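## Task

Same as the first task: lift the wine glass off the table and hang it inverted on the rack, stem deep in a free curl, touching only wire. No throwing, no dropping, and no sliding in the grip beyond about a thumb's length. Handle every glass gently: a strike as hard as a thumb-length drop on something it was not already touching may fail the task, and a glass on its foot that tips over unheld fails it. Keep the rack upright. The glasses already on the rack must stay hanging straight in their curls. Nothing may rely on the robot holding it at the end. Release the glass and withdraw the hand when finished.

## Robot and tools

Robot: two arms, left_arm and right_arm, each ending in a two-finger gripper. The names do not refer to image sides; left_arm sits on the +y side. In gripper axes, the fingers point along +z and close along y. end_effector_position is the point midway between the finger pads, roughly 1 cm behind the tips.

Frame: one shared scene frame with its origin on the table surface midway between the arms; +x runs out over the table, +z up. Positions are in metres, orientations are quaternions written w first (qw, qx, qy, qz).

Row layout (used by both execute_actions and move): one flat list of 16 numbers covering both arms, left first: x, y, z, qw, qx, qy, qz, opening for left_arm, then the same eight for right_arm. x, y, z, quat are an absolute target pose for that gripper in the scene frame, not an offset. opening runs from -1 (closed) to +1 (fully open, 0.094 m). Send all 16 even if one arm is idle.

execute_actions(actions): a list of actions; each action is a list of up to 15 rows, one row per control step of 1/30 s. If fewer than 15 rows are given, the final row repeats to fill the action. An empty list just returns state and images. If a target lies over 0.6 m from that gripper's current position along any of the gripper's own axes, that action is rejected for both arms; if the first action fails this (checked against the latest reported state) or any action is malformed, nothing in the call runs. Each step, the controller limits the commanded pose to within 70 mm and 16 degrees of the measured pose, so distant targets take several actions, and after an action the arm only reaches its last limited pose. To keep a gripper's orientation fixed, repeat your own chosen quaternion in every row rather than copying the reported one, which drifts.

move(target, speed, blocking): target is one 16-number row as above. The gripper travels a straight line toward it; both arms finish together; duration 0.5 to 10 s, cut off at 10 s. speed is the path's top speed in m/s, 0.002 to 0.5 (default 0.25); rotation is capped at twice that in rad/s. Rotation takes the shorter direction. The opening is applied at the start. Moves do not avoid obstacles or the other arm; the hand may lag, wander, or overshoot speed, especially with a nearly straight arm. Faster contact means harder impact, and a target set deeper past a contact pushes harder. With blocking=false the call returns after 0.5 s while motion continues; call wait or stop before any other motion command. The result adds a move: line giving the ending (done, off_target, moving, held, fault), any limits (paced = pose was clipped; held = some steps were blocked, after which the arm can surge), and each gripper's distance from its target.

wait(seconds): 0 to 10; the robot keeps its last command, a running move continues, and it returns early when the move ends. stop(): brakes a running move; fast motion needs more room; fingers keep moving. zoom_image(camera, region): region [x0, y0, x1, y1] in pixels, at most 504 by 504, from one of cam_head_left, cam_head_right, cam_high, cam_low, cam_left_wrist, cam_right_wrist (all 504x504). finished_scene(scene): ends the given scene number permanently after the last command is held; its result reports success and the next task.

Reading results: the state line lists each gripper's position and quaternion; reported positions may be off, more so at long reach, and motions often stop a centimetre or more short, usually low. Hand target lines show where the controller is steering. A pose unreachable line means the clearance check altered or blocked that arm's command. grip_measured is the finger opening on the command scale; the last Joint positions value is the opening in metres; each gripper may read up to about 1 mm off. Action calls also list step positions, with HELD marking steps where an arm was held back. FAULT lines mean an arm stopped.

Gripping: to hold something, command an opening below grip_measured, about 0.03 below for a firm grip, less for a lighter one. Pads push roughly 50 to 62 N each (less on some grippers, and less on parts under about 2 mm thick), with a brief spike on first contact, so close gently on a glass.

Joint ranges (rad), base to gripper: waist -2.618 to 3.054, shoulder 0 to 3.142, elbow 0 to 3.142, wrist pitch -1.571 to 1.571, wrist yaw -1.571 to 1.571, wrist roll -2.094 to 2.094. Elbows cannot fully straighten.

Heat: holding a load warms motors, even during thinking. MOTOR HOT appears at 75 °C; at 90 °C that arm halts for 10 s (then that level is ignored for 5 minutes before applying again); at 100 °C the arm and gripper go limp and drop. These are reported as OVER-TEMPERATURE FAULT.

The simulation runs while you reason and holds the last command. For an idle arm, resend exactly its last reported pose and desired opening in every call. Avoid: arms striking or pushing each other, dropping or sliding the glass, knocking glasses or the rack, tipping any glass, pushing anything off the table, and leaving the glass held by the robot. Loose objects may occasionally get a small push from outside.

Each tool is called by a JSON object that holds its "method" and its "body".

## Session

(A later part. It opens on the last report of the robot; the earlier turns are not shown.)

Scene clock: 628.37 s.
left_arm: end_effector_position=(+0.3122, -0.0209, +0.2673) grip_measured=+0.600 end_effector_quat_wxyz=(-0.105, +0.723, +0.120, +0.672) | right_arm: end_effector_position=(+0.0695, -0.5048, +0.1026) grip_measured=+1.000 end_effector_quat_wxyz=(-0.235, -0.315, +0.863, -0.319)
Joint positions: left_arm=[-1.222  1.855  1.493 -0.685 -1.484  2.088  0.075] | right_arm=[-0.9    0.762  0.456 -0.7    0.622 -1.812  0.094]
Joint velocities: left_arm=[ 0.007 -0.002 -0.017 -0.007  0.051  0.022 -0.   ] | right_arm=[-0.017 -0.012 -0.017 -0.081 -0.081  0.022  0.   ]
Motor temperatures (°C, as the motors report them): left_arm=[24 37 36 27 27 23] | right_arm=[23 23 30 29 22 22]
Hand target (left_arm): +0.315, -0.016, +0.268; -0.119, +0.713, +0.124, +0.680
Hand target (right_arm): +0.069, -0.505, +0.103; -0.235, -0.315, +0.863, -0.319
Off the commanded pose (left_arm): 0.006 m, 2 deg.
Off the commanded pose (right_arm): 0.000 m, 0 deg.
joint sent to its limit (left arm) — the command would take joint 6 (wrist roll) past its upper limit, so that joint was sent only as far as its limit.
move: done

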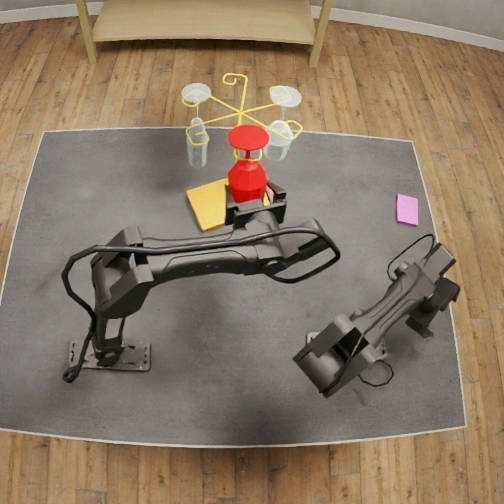

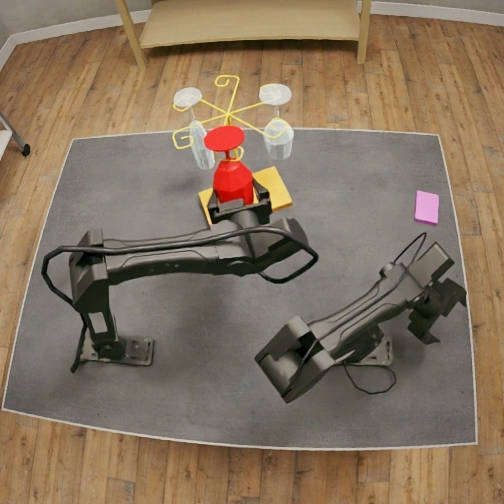

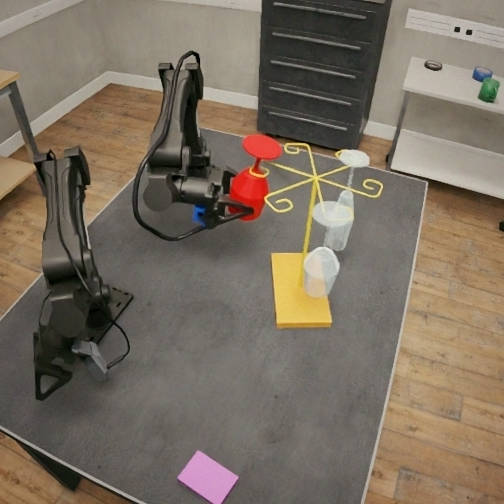

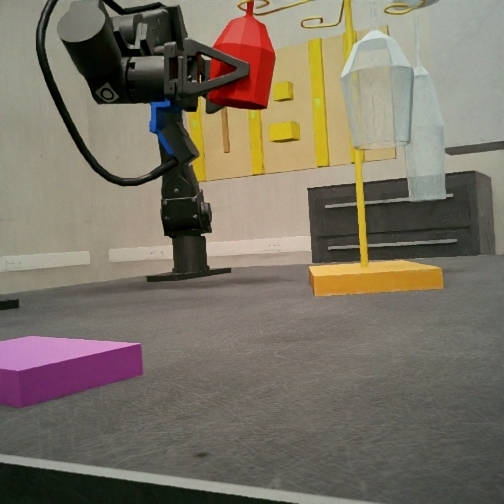

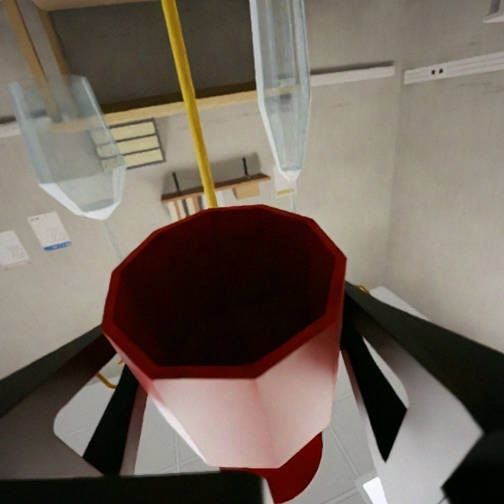

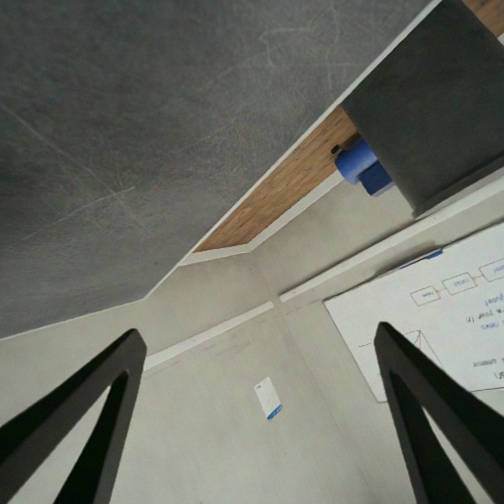

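{"method": "move", "body": {"target": [0.315,-0.016,0.254,-0.112,0.710,0.115,0.686,0.55,0.0695,-0.5048,0.1026,-0.235,-0.315,0.863,-0.319,1], "speed": 0.006}}

{"method": "zoom_image", "body": {"camera": "cam_head_left", "region": [215,110,285,180]}}

{"method": "zoom_image", "body": {"camera": "cam_high", "region": [235,125,325,215]}}

Scene clock: 641.80 s.
left_arm: end_effector_position=(+0.3118, -0.0199, +0.2565) grip_measured=+0.600 end_effector_quat_wxyz=(-0.102, +0.723, +0.123, +0.673) | right_arm: end_effector_position=(+0.0695, -0.5048, +0.1026) grip_measured=+1.000 end_effector_quat_wxyz=(-0.235, -0.315, +0.863, -0.319)
Joint positions: left_arm=[-1.222  1.855  1.448 -0.632 -1.484  2.088  0.075] | right_arm=[-0.9    0.762  0.456 -0.7    0.622 -1.812  0.094]
Joint velocities: left_arm=[-0.002  0.007  0.012 -0.037  0.007 -0.051  0.   ] | right_arm=[ 0.002  0.007  0.007 -0.022 -0.037  0.022  0.   ]
Motor temperatures (°C, as the motors report them): left_arm=[24 37 35 27 27 23] | right_arm=[23 23 30 29 22 22]
Hand target (left_arm): +0.315, -0.016, +0.254; -0.119, +0.713, +0.124, +0.680
Hand target (right_arm): +0.069, -0.505, +0.103; -0.235, -0.315, +0.863, -0.319
Off the commanded pose (left_arm): 0.006 m, 3 deg.
Off the commanded pose (right_arm): 0.000 m, 0 deg.
joint sent to its limit (left arm) — the command would take joint 6 (wrist roll) past its upper limit, so that joint was sent only as far as its limit.
move: off_target (left_arm)

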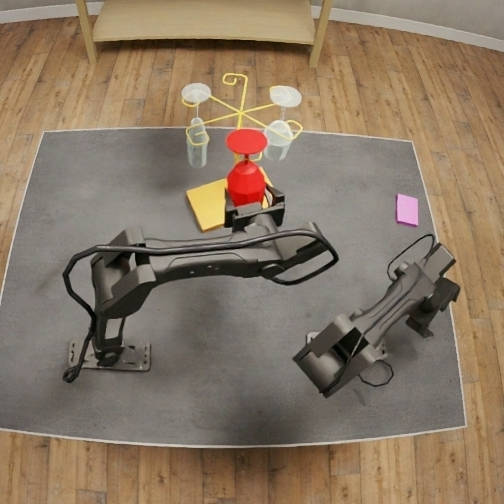

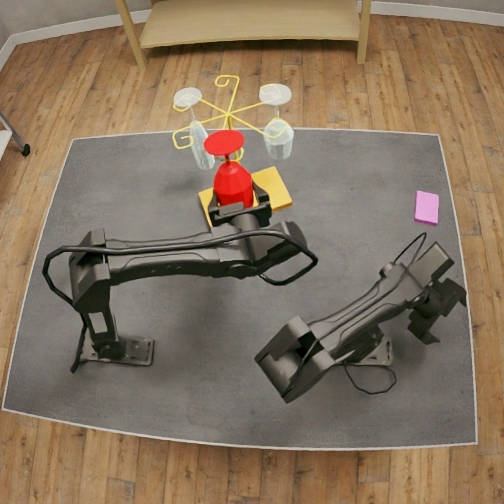

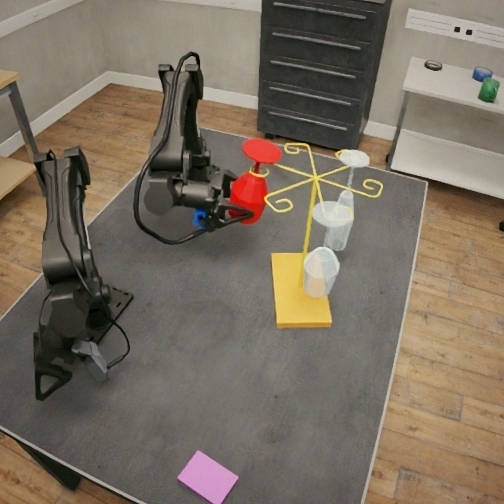

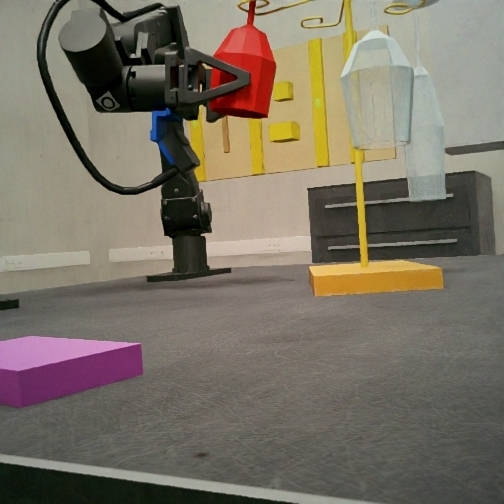

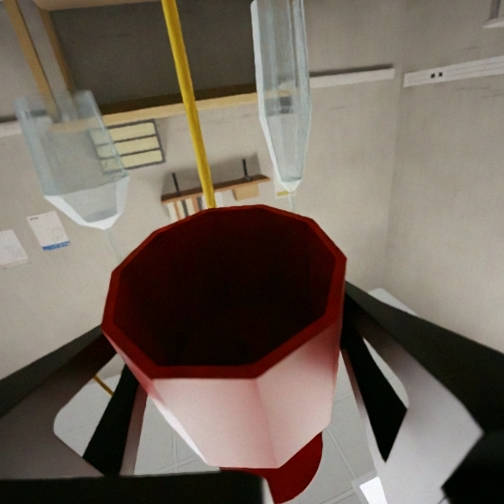

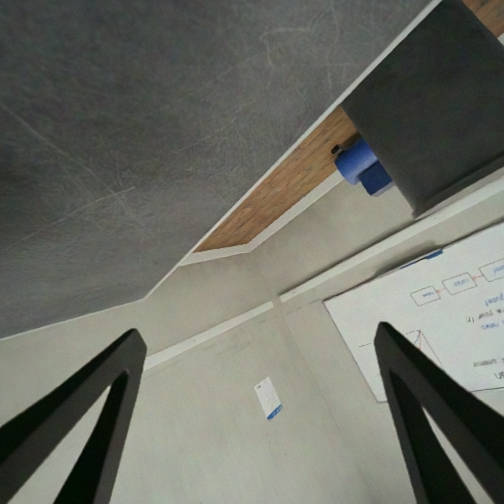

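Region (215, 110, 285, 180) of cam_head_left's 504x504 image, scaled by 7.200, with more detail than that image has.

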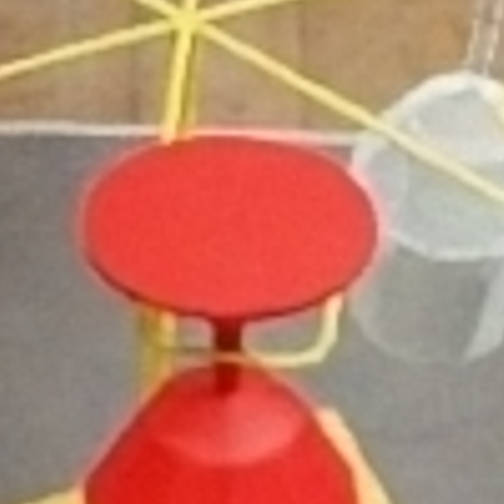

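Region (235, 125, 325, 215) of cam_high's 504x504 image, scaled by 5.600, with more detail than that image has.

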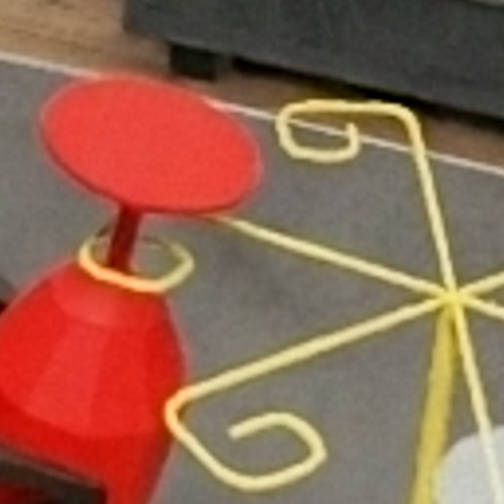

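{"method": "move", "body": {"target": [0.316,-0.029,0.254,-0.112,0.710,0.115,0.686,0.55,0.0695,-0.5048,0.1026,-0.235,-0.315,0.863,-0.319,1], "speed": 0.005}}

{"method": "zoom_image", "body": {"camera": "cam_head_left", "region": [215,110,285,180]}}

{"method": "zoom_image", "body": {"camera": "cam_high", "region": [235,125,325,215]}}

Scene clock: 656.47 s.
left_arm: end_effector_position=(+0.3138, -0.0251, +0.2409) grip_measured=+0.600 end_effector_quat_wxyz=(-0.119, +0.724, +0.109, +0.670) | right_arm: end_effector_position=(+0.0695, -0.5048, +0.1026) grip_measured=+1.000 end_effector_quat_wxyz=(-0.235, -0.315, +0.863, -0.319)
Joint positions: left_arm=[-1.222  1.899  1.448 -0.631 -1.488  2.088  0.075] | right_arm=[-0.9    0.762  0.456 -0.7    0.622 -1.812  0.094]
Joint velocities: left_arm=[-0.007 -0.012 -0.002  0.007 -0.022 -0.022 -0.   ] | right_arm=[ 0.002 -0.002  0.007  0.051  0.022 -0.125  0.   ]
Motor temperatures (°C, as the motors report them): left_arm=[24 36 35 27 27 23] | right_arm=[23 23 30 29 22 22]
Hand target (left_arm): +0.315, -0.029, +0.254; -0.116, +0.712, +0.121, +0.682
Hand target (right_arm): +0.069, -0.505, +0.103; -0.235, -0.315, +0.863, -0.319
Off the commanded pose (left_arm): 0.014 m, 3 deg.
Off the commanded pose (right_arm): 0.000 m, 0 deg.
joint sent to its limit (left arm) — the command would take joint 6 (wrist roll) past its upper limit, so that joint was sent only as far as its limit.
move: off_target (left_arm)

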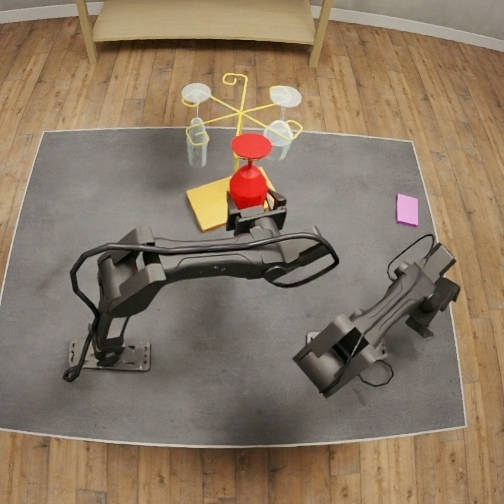

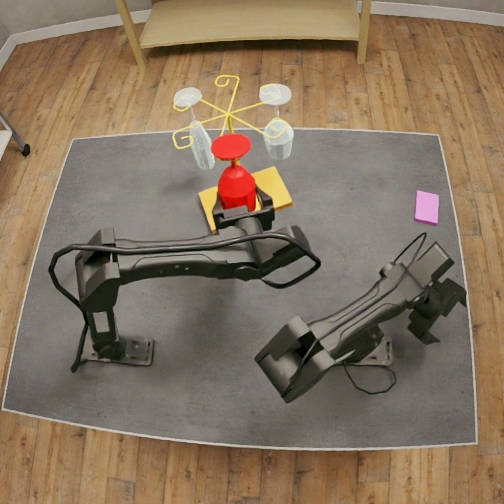

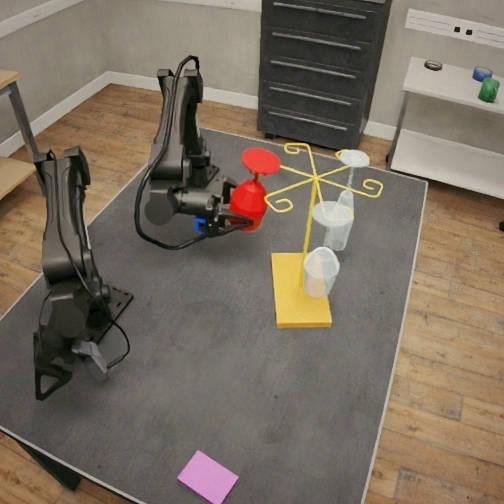

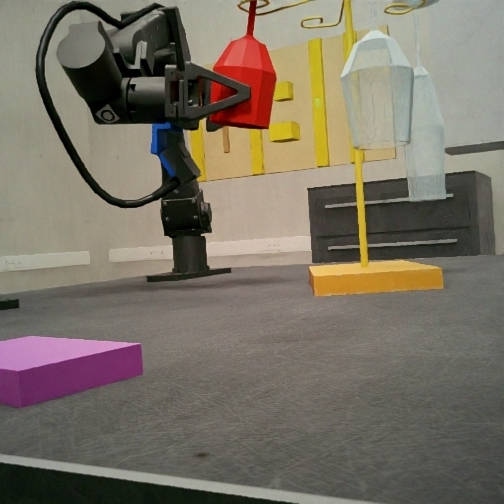

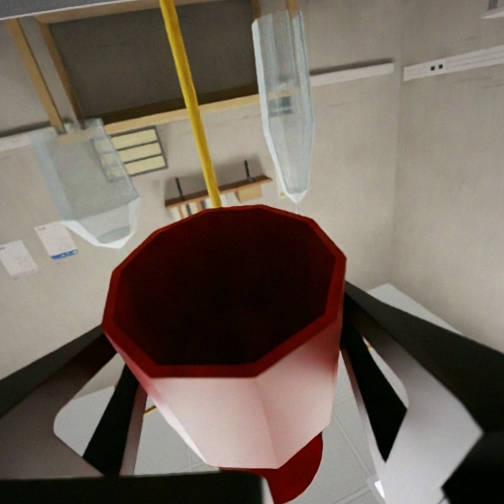

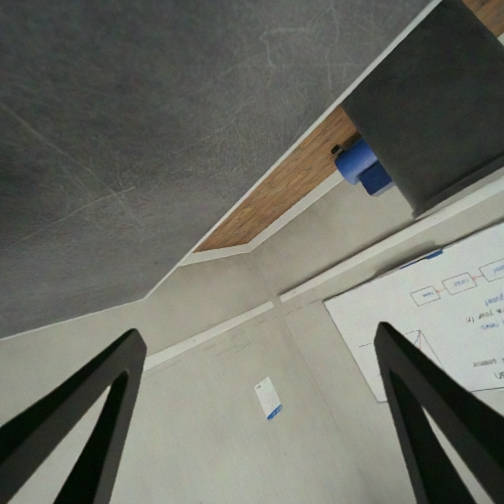

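Region (215, 110, 285, 180) of cam_head_left's 504x504 image, scaled by 7.200, with more detail than that image has.

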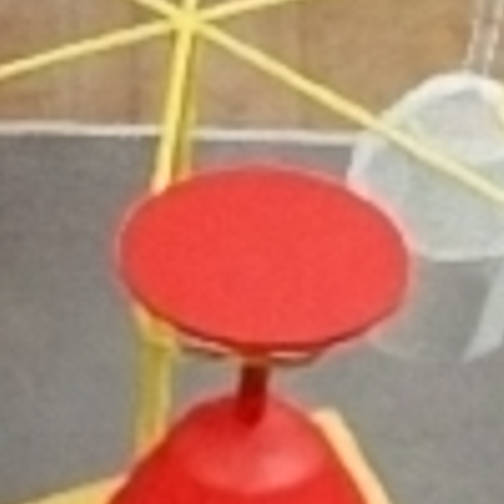

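Region (235, 125, 325, 215) of cam_high's 504x504 image, scaled by 5.600, with more detail than that image has.

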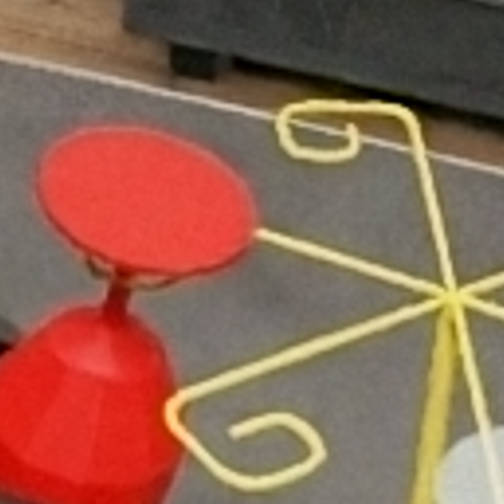

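{"method": "move", "body": {"target": [0.316,-0.038,0.264,-0.112,0.710,0.115,0.686,0.55,0.0695,-0.5048,0.1026,-0.235,-0.315,0.863,-0.319,1], "speed": 0.005}}

{"method": "zoom_image", "body": {"camera": "cam_head_left", "region": [215,110,285,180]}}

{"method": "zoom_image", "body": {"camera": "cam_high", "region": [235,125,325,215]}}

Scene clock: 677.73 s.
left_arm: end_effector_position=(+0.3179, -0.0356, +0.2525) grip_measured=+0.600 end_effector_quat_wxyz=(-0.108, +0.721, +0.120, +0.674) | right_arm: end_effector_position=(+0.0695, -0.5048, +0.1026) grip_measured=+1.000 end_effector_quat_wxyz=(-0.235, -0.315, +0.863, -0.319)
Joint positions: left_arm=[-1.222  1.927  1.525 -0.646 -1.492  2.088  0.075] | right_arm=[-0.9    0.762  0.456 -0.7    0.622 -1.812  0.094]
Joint velocities: left_arm=[-0.007 -0.027  0.002  0.022 -0.007  0.051  0.001] | right_arm=[ 0.007 -0.022  0.007  0.037  0.007 -0.037  0.   ]
Motor temperatures (°C, as the motors report them): left_arm=[24 37 37 27 27 23] | right_arm=[23 23 30 29 22 22]
Hand target (left_arm): +0.316, -0.038, +0.264; -0.114, +0.711, +0.119, +0.683
Hand target (right_arm): +0.069, -0.505, +0.103; -0.235, -0.315, +0.863, -0.319
Off the commanded pose (left_arm): 0.012 m, 2 deg.
Off the commanded pose (right_arm): 0.000 m, 0 deg.
joint sent to its limit (left arm) — the command would take joint 6 (wrist roll) past its upper limit, so that joint was sent only as far as its limit.
move: off_target (left_arm)

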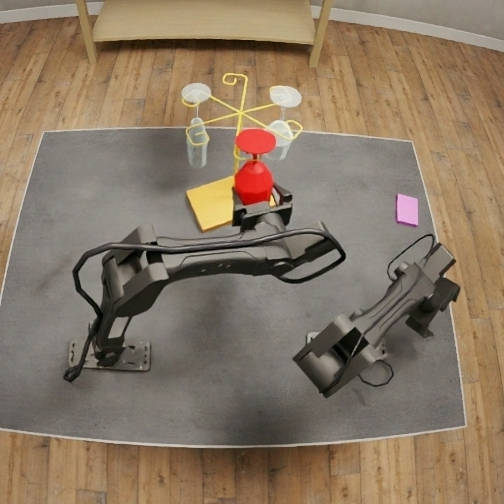

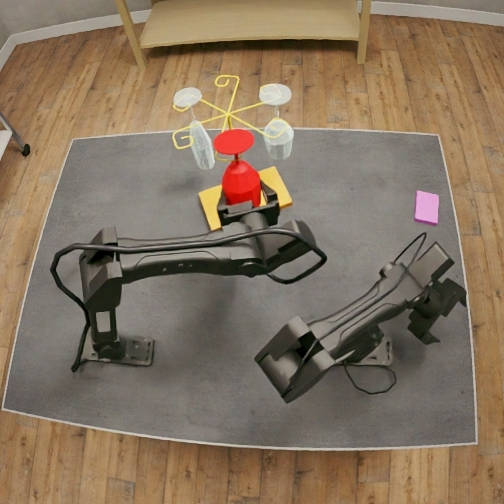

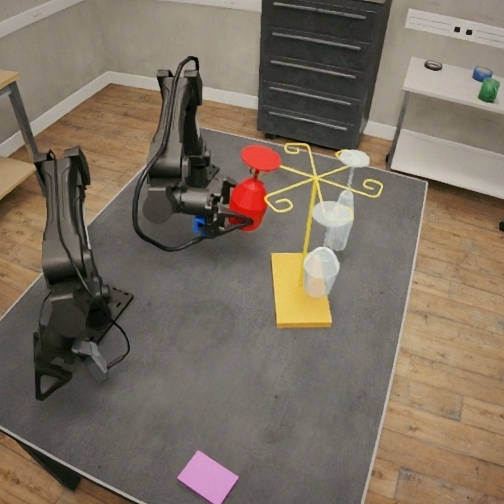

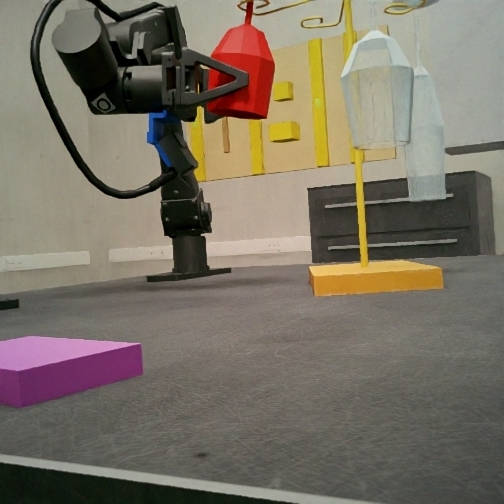

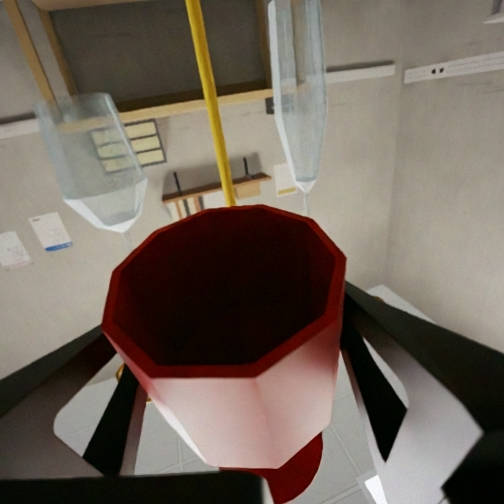

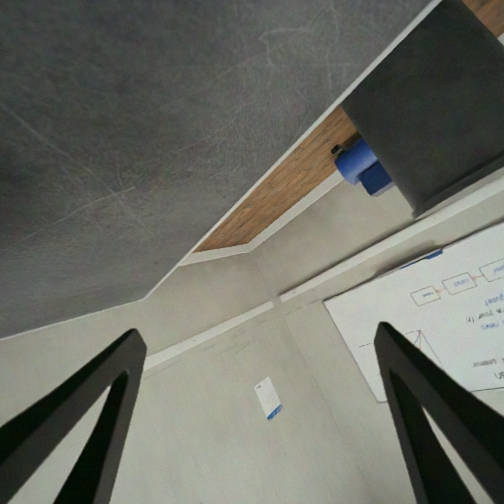

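Region (215, 110, 285, 180) of cam_head_left's 504x504 image, scaled by 7.200, with more detail than that image has.

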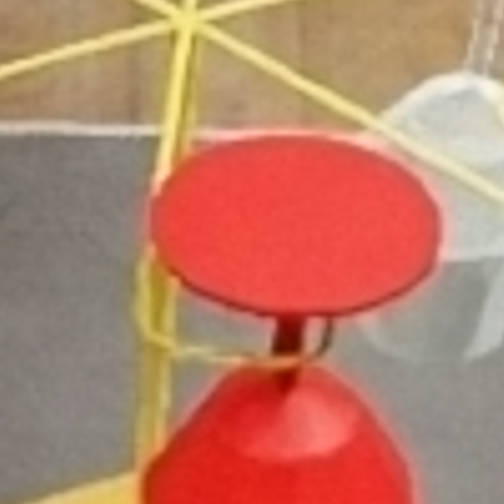

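Region (235, 125, 325, 215) of cam_high's 504x504 image, scaled by 5.600, with more detail than that image has.

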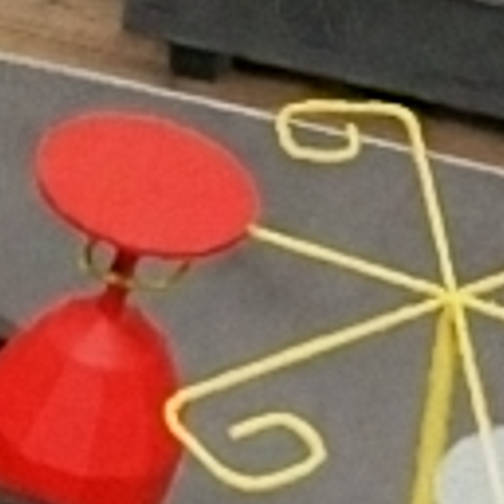

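{"method": "move", "body": {"target": [0.323,-0.038,0.262,-0.118,0.709,0.121,0.685,0.55,0.0695,-0.5048,0.1026,-0.235,-0.315,0.863,-0.319,1], "speed": 0.005}}

{"method": "zoom_image", "body": {"camera": "cam_head_left", "region": [215,110,285,180]}}

{"method": "zoom_image", "body": {"camera": "cam_high", "region": [235,125,325,215]}}

Scene clock: 690.13 s.
left_arm: end_effector_position=(+0.3198, -0.0405, +0.2499) grip_measured=+0.600 end_effector_quat_wxyz=(-0.109, +0.721, +0.119, +0.674) | right_arm: end_effector_position=(+0.0695, -0.5048, +0.1026) grip_measured=+1.000 end_effector_quat_wxyz=(-0.235, -0.315, +0.863, -0.319)
Joint positions: left_arm=[-1.222  1.95   1.546 -0.648 -1.493  2.088  0.075] | right_arm=[-0.9    0.762  0.456 -0.7    0.622 -1.812  0.094]
Joint velocities: left_arm=[ 0.002  0.002 -0.002  0.037 -0.037 -0.007 -0.   ] | right_arm=[-0.002 -0.012 -0.007 -0.007 -0.051 -0.081  0.   ]
Motor temperatures (°C, as the motors report them): left_arm=[24 37 37 26 27 23] | right_arm=[23 23 30 29 22 22]
Hand target (left_arm): +0.323, -0.038, +0.262; -0.120, +0.710, +0.125, +0.683
Hand target (right_arm): +0.069, -0.505, +0.103; -0.235, -0.315, +0.863, -0.319
Off the commanded pose (left_arm): 0.013 m, 2 deg.
Off the commanded pose (right_arm): 0.000 m, 0 deg.
joint sent to its limit (left arm) — the command would take joint 6 (wrist roll) past its upper limit, so that joint was sent only as far as its limit.
move: off_target (left_arm)

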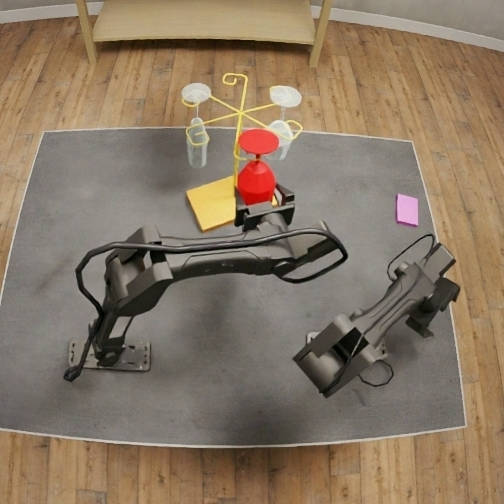

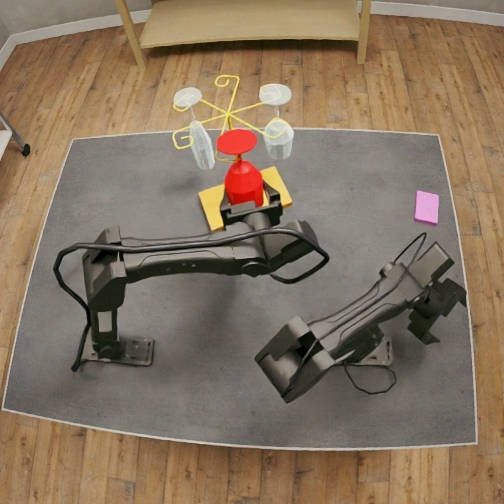

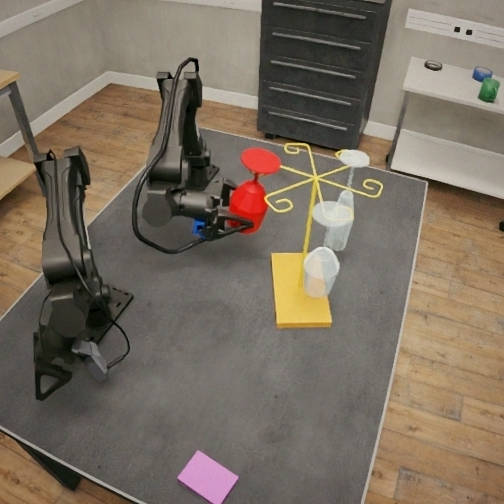

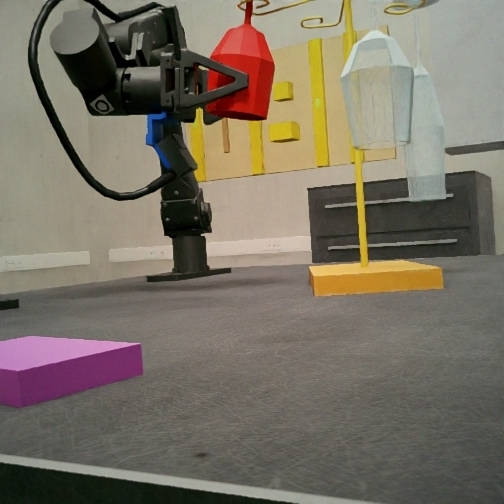

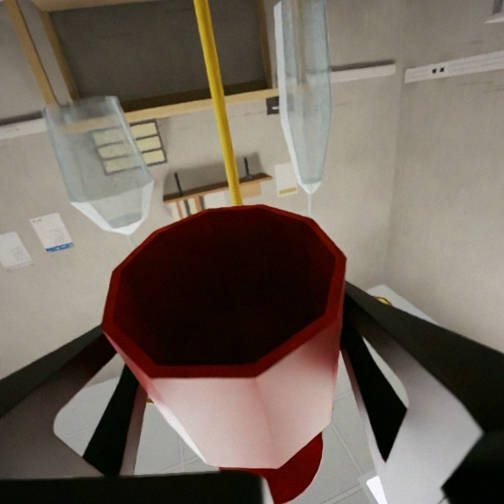

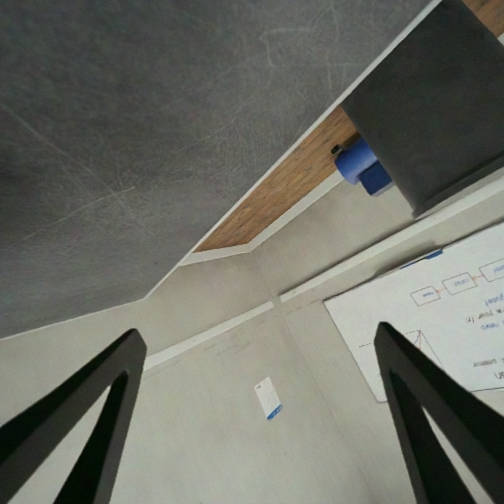

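Region (215, 110, 285, 180) of cam_head_left's 504x504 image, scaled by 7.200, with more detail than that image has.

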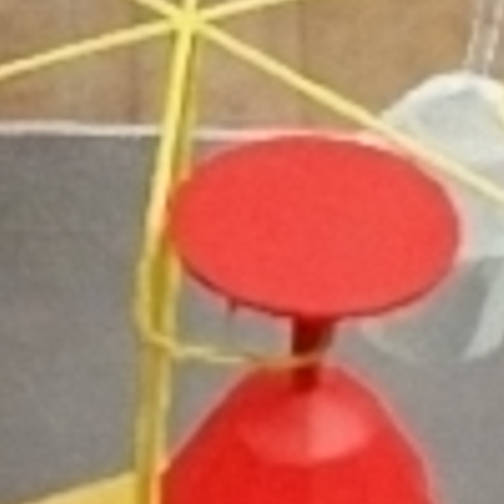

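Region (235, 125, 325, 215) of cam_high's 504x504 image, scaled by 5.600, with more detail than that image has.

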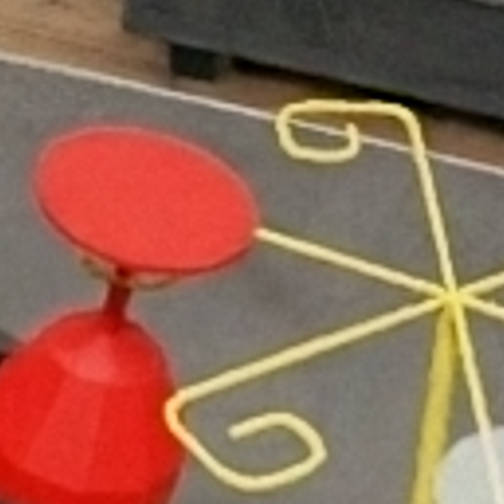

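{"method": "move", "body": {"target": [0.325,-0.028,0.262,-0.118,0.709,0.121,0.685,0.55,0.0695,-0.5048,0.1026,-0.235,-0.315,0.863,-0.319,1], "speed": 0.005}}

{"method": "zoom_image", "body": {"camera": "cam_head_left", "region": [215,110,285,180]}}

{"method": "zoom_image", "body": {"camera": "cam_high", "region": [235,125,325,215]}}

Scene clock: 705.77 s.
left_arm: end_effector_position=(+0.3218, -0.0392, +0.2492) grip_measured=+0.600 end_effector_quat_wxyz=(-0.110, +0.722, +0.121, +0.672) | right_arm: end_effector_position=(+0.0695, -0.5048, +0.1026) grip_measured=+1.000 end_effector_quat_wxyz=(-0.235, -0.315, +0.863, -0.319)
Joint positions: left_arm=[-1.216  1.95   1.547 -0.648 -1.487  2.088  0.075] | right_arm=[-0.9    0.762  0.456 -0.7    0.622 -1.812  0.094]
Joint velocities: left_arm=[ 0.002  0.012 -0.007  0.066 -0.022 -0.095 -0.001] | right_arm=[-0.012 -0.012 -0.007  0.037  0.022 -0.007  0.   ]
Motor temperatures (°C, as the motors report them): left_arm=[24 38 37 26 27 23] | right_arm=[23 23 30 29 22 22]
Hand target (left_arm): +0.325, -0.028, +0.262; -0.123, +0.711, +0.129, +0.680
Hand target (right_arm): +0.069, -0.505, +0.103; -0.235, -0.315, +0.863, -0.319
Off the commanded pose (left_arm): 0.017 m, 2 deg.
Off the commanded pose (right_arm): 0.000 m, 0 deg.
joint sent to its limit (left arm) — the command would take joint 6 (wrist roll) past its upper limit, so that joint was sent only as far as its limit.
move: off_target (left_arm)

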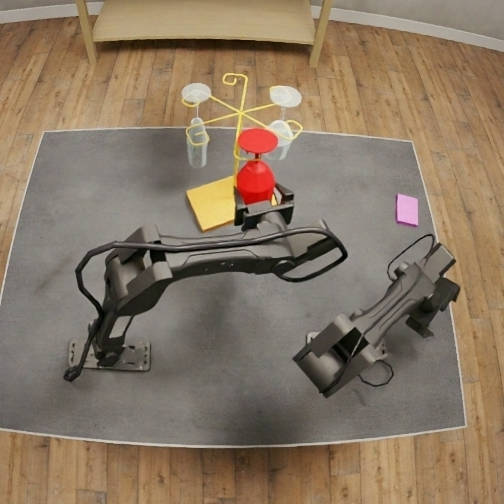

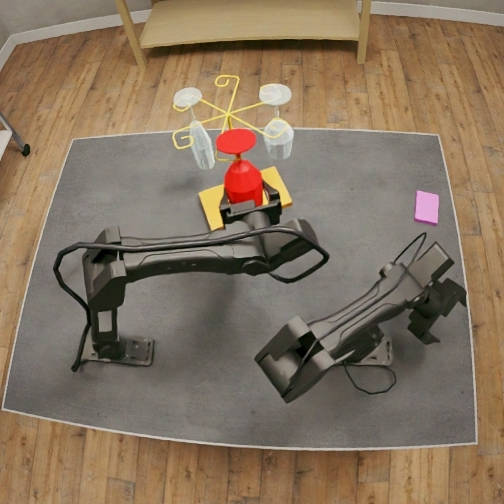

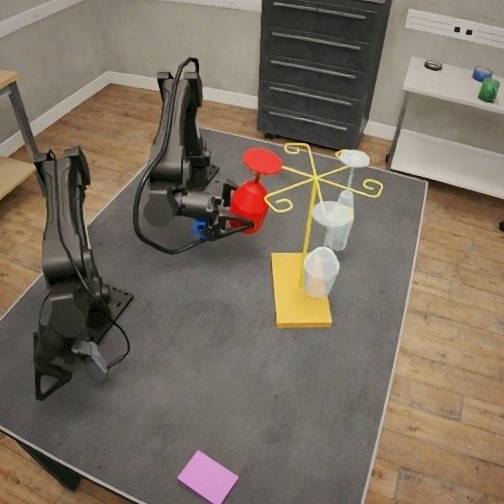

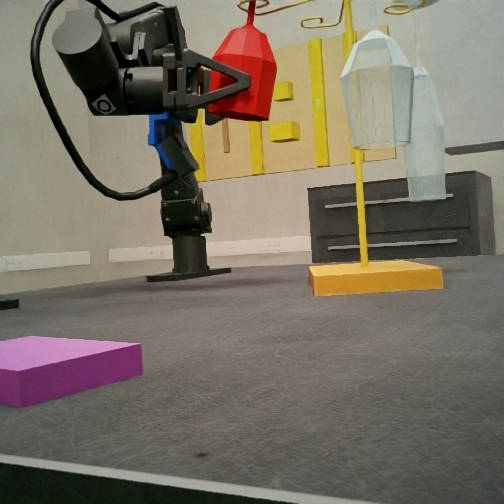

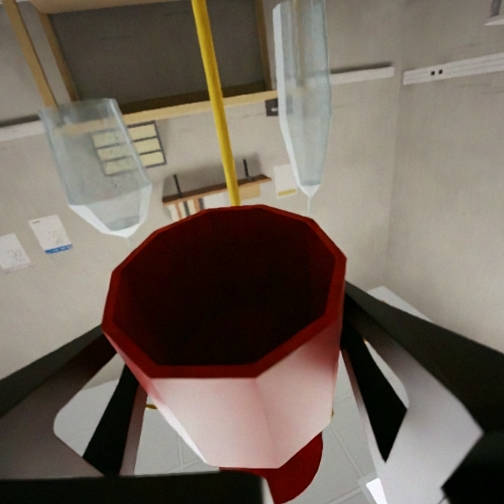

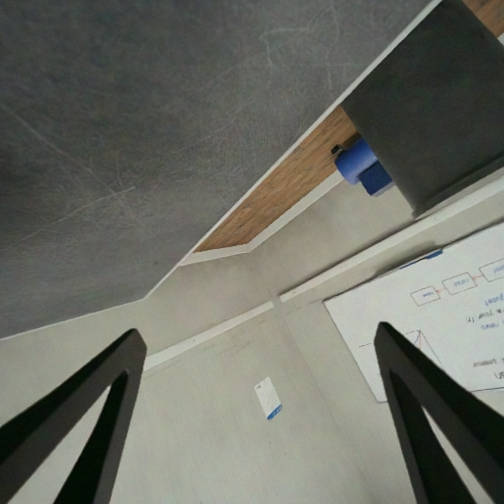

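Region (215, 110, 285, 180) of cam_head_left's 504x504 image, scaled by 7.200, with more detail than that image has.

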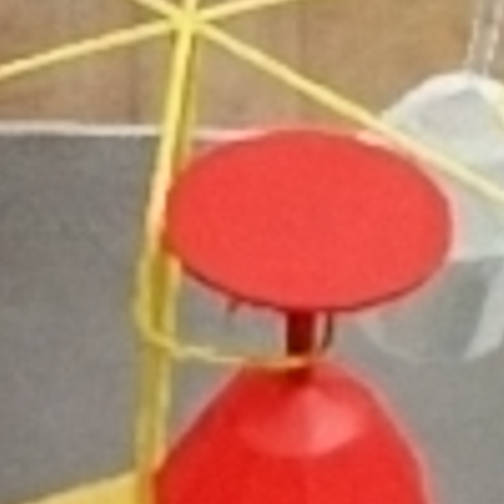

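Region (235, 125, 325, 215) of cam_high's 504x504 image, scaled by 5.600, with more detail than that image has.

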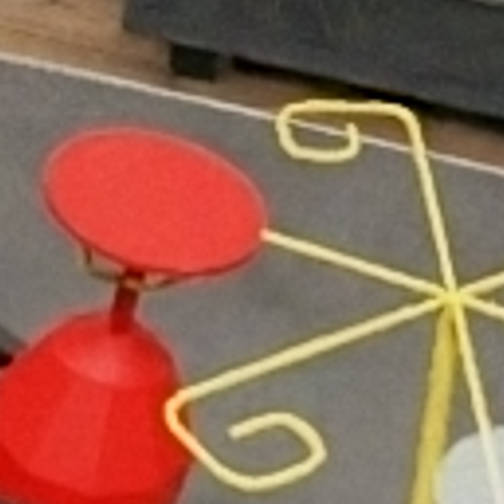

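Col 300. A bit more +y.

{"method": "move", "body": {"target": [0.325,-0.022,0.262,-0.118,0.709,0.121,0.685,0.55,0.0695,-0.5048,0.1026,-0.235,-0.315,0.863,-0.319,1], "speed": 0.005}}

{"method": "zoom_image", "body": {"camera": "cam_head_left", "region": [215,110,285,180]}}

{"method": "zoom_image", "body": {"camera": "cam_high", "region": [235,125,325,215]}}

Scene clock: 717.53 s.
left_arm: end_effector_position=(+0.3239, -0.0373, +0.2488) grip_measured=+0.600 end_effector_quat_wxyz=(-0.111, +0.722, +0.123, +0.671) | right_arm: end_effector_position=(+0.0695, -0.5048, +0.1026) grip_measured=+1.000 end_effector_quat_wxyz=(-0.235, -0.315, +0.863, -0.319)
Joint positions: left_arm=[-1.209  1.95   1.547 -0.648 -1.485  2.088  0.075] | right_arm=[-0.9    0.762  0.456 -0.7    0.622 -1.812  0.094]
Joint velocities: left_arm=[ 0.002  0.002  0.007 -0.007 -0.022 -0.007  0.   ] | right_arm=[ 0.007  0.007 -0.002  0.022  0.007 -0.007  0.   ]
Motor temperatures (°C, as the motors report them): left_arm=[24 39 36 26 27 23] | right_arm=[23 23 30 29 22 22]
Hand target (left_arm): +0.325, -0.023, +0.262; -0.125, +0.711, +0.130, +0.679
Hand target (right_arm): +0.069, -0.505, +0.103; -0.235, -0.315, +0.863, -0.319
Off the commanded pose (left_arm): 0.020 m, 2 deg.
Off the commanded pose (right_arm): 0.000 m, 0 deg.
joint sent to its limit (left arm) — the command would take joint 6 (wrist roll) past its upper limit, so that joint was sent only as far as its limit.
move: off_target (left_arm)

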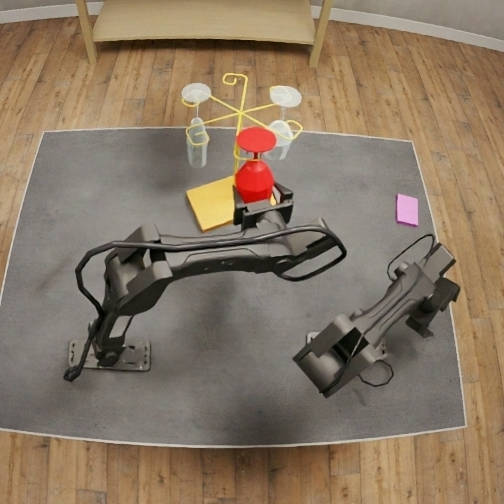

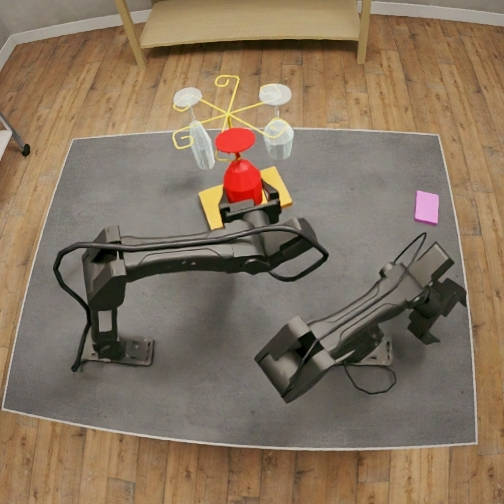

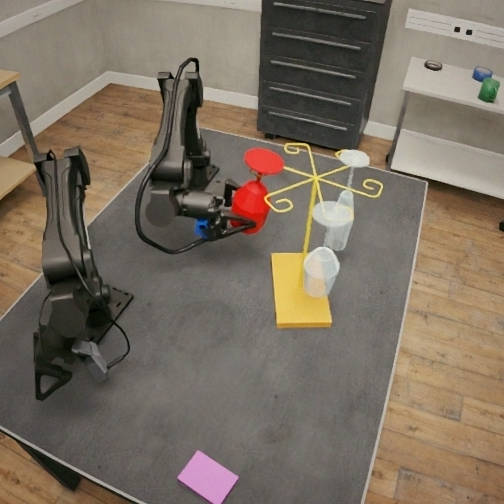

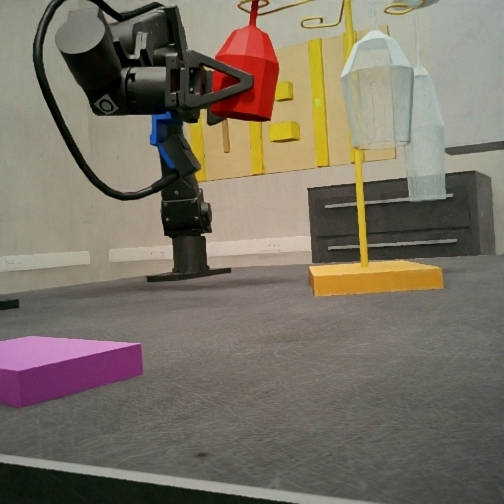

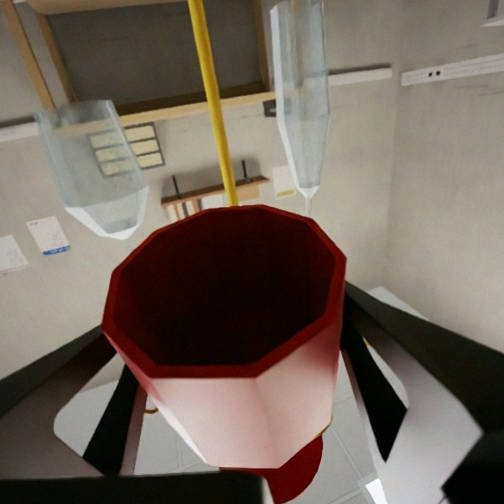

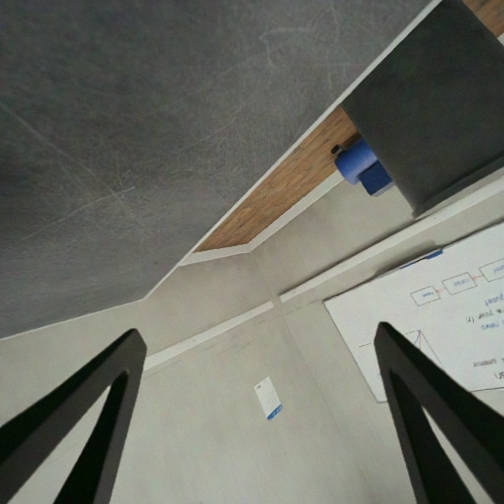

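Region (215, 110, 285, 180) of cam_head_left's 504x504 image, scaled by 7.200, with more detail than that image has.

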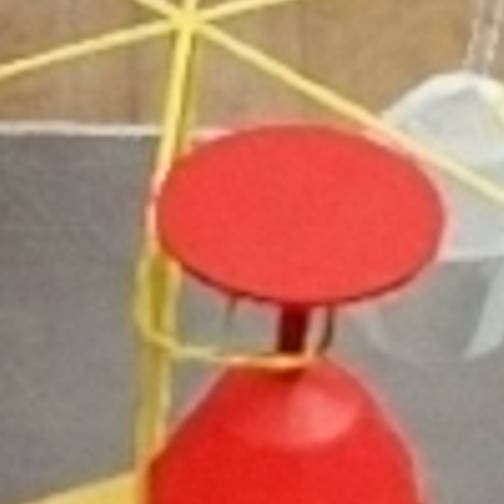

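Region (235, 125, 325, 215) of cam_high's 504x504 image, scaled by 5.600, with more detail than that image has.

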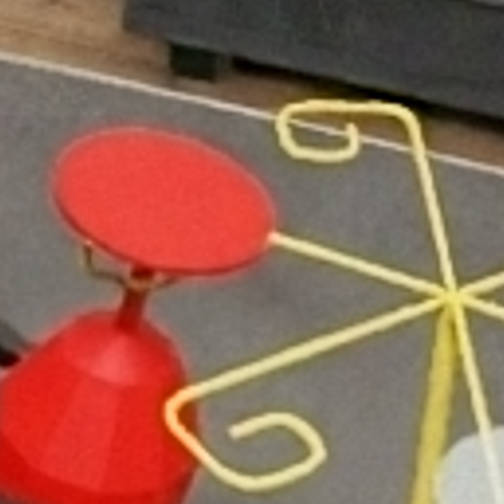

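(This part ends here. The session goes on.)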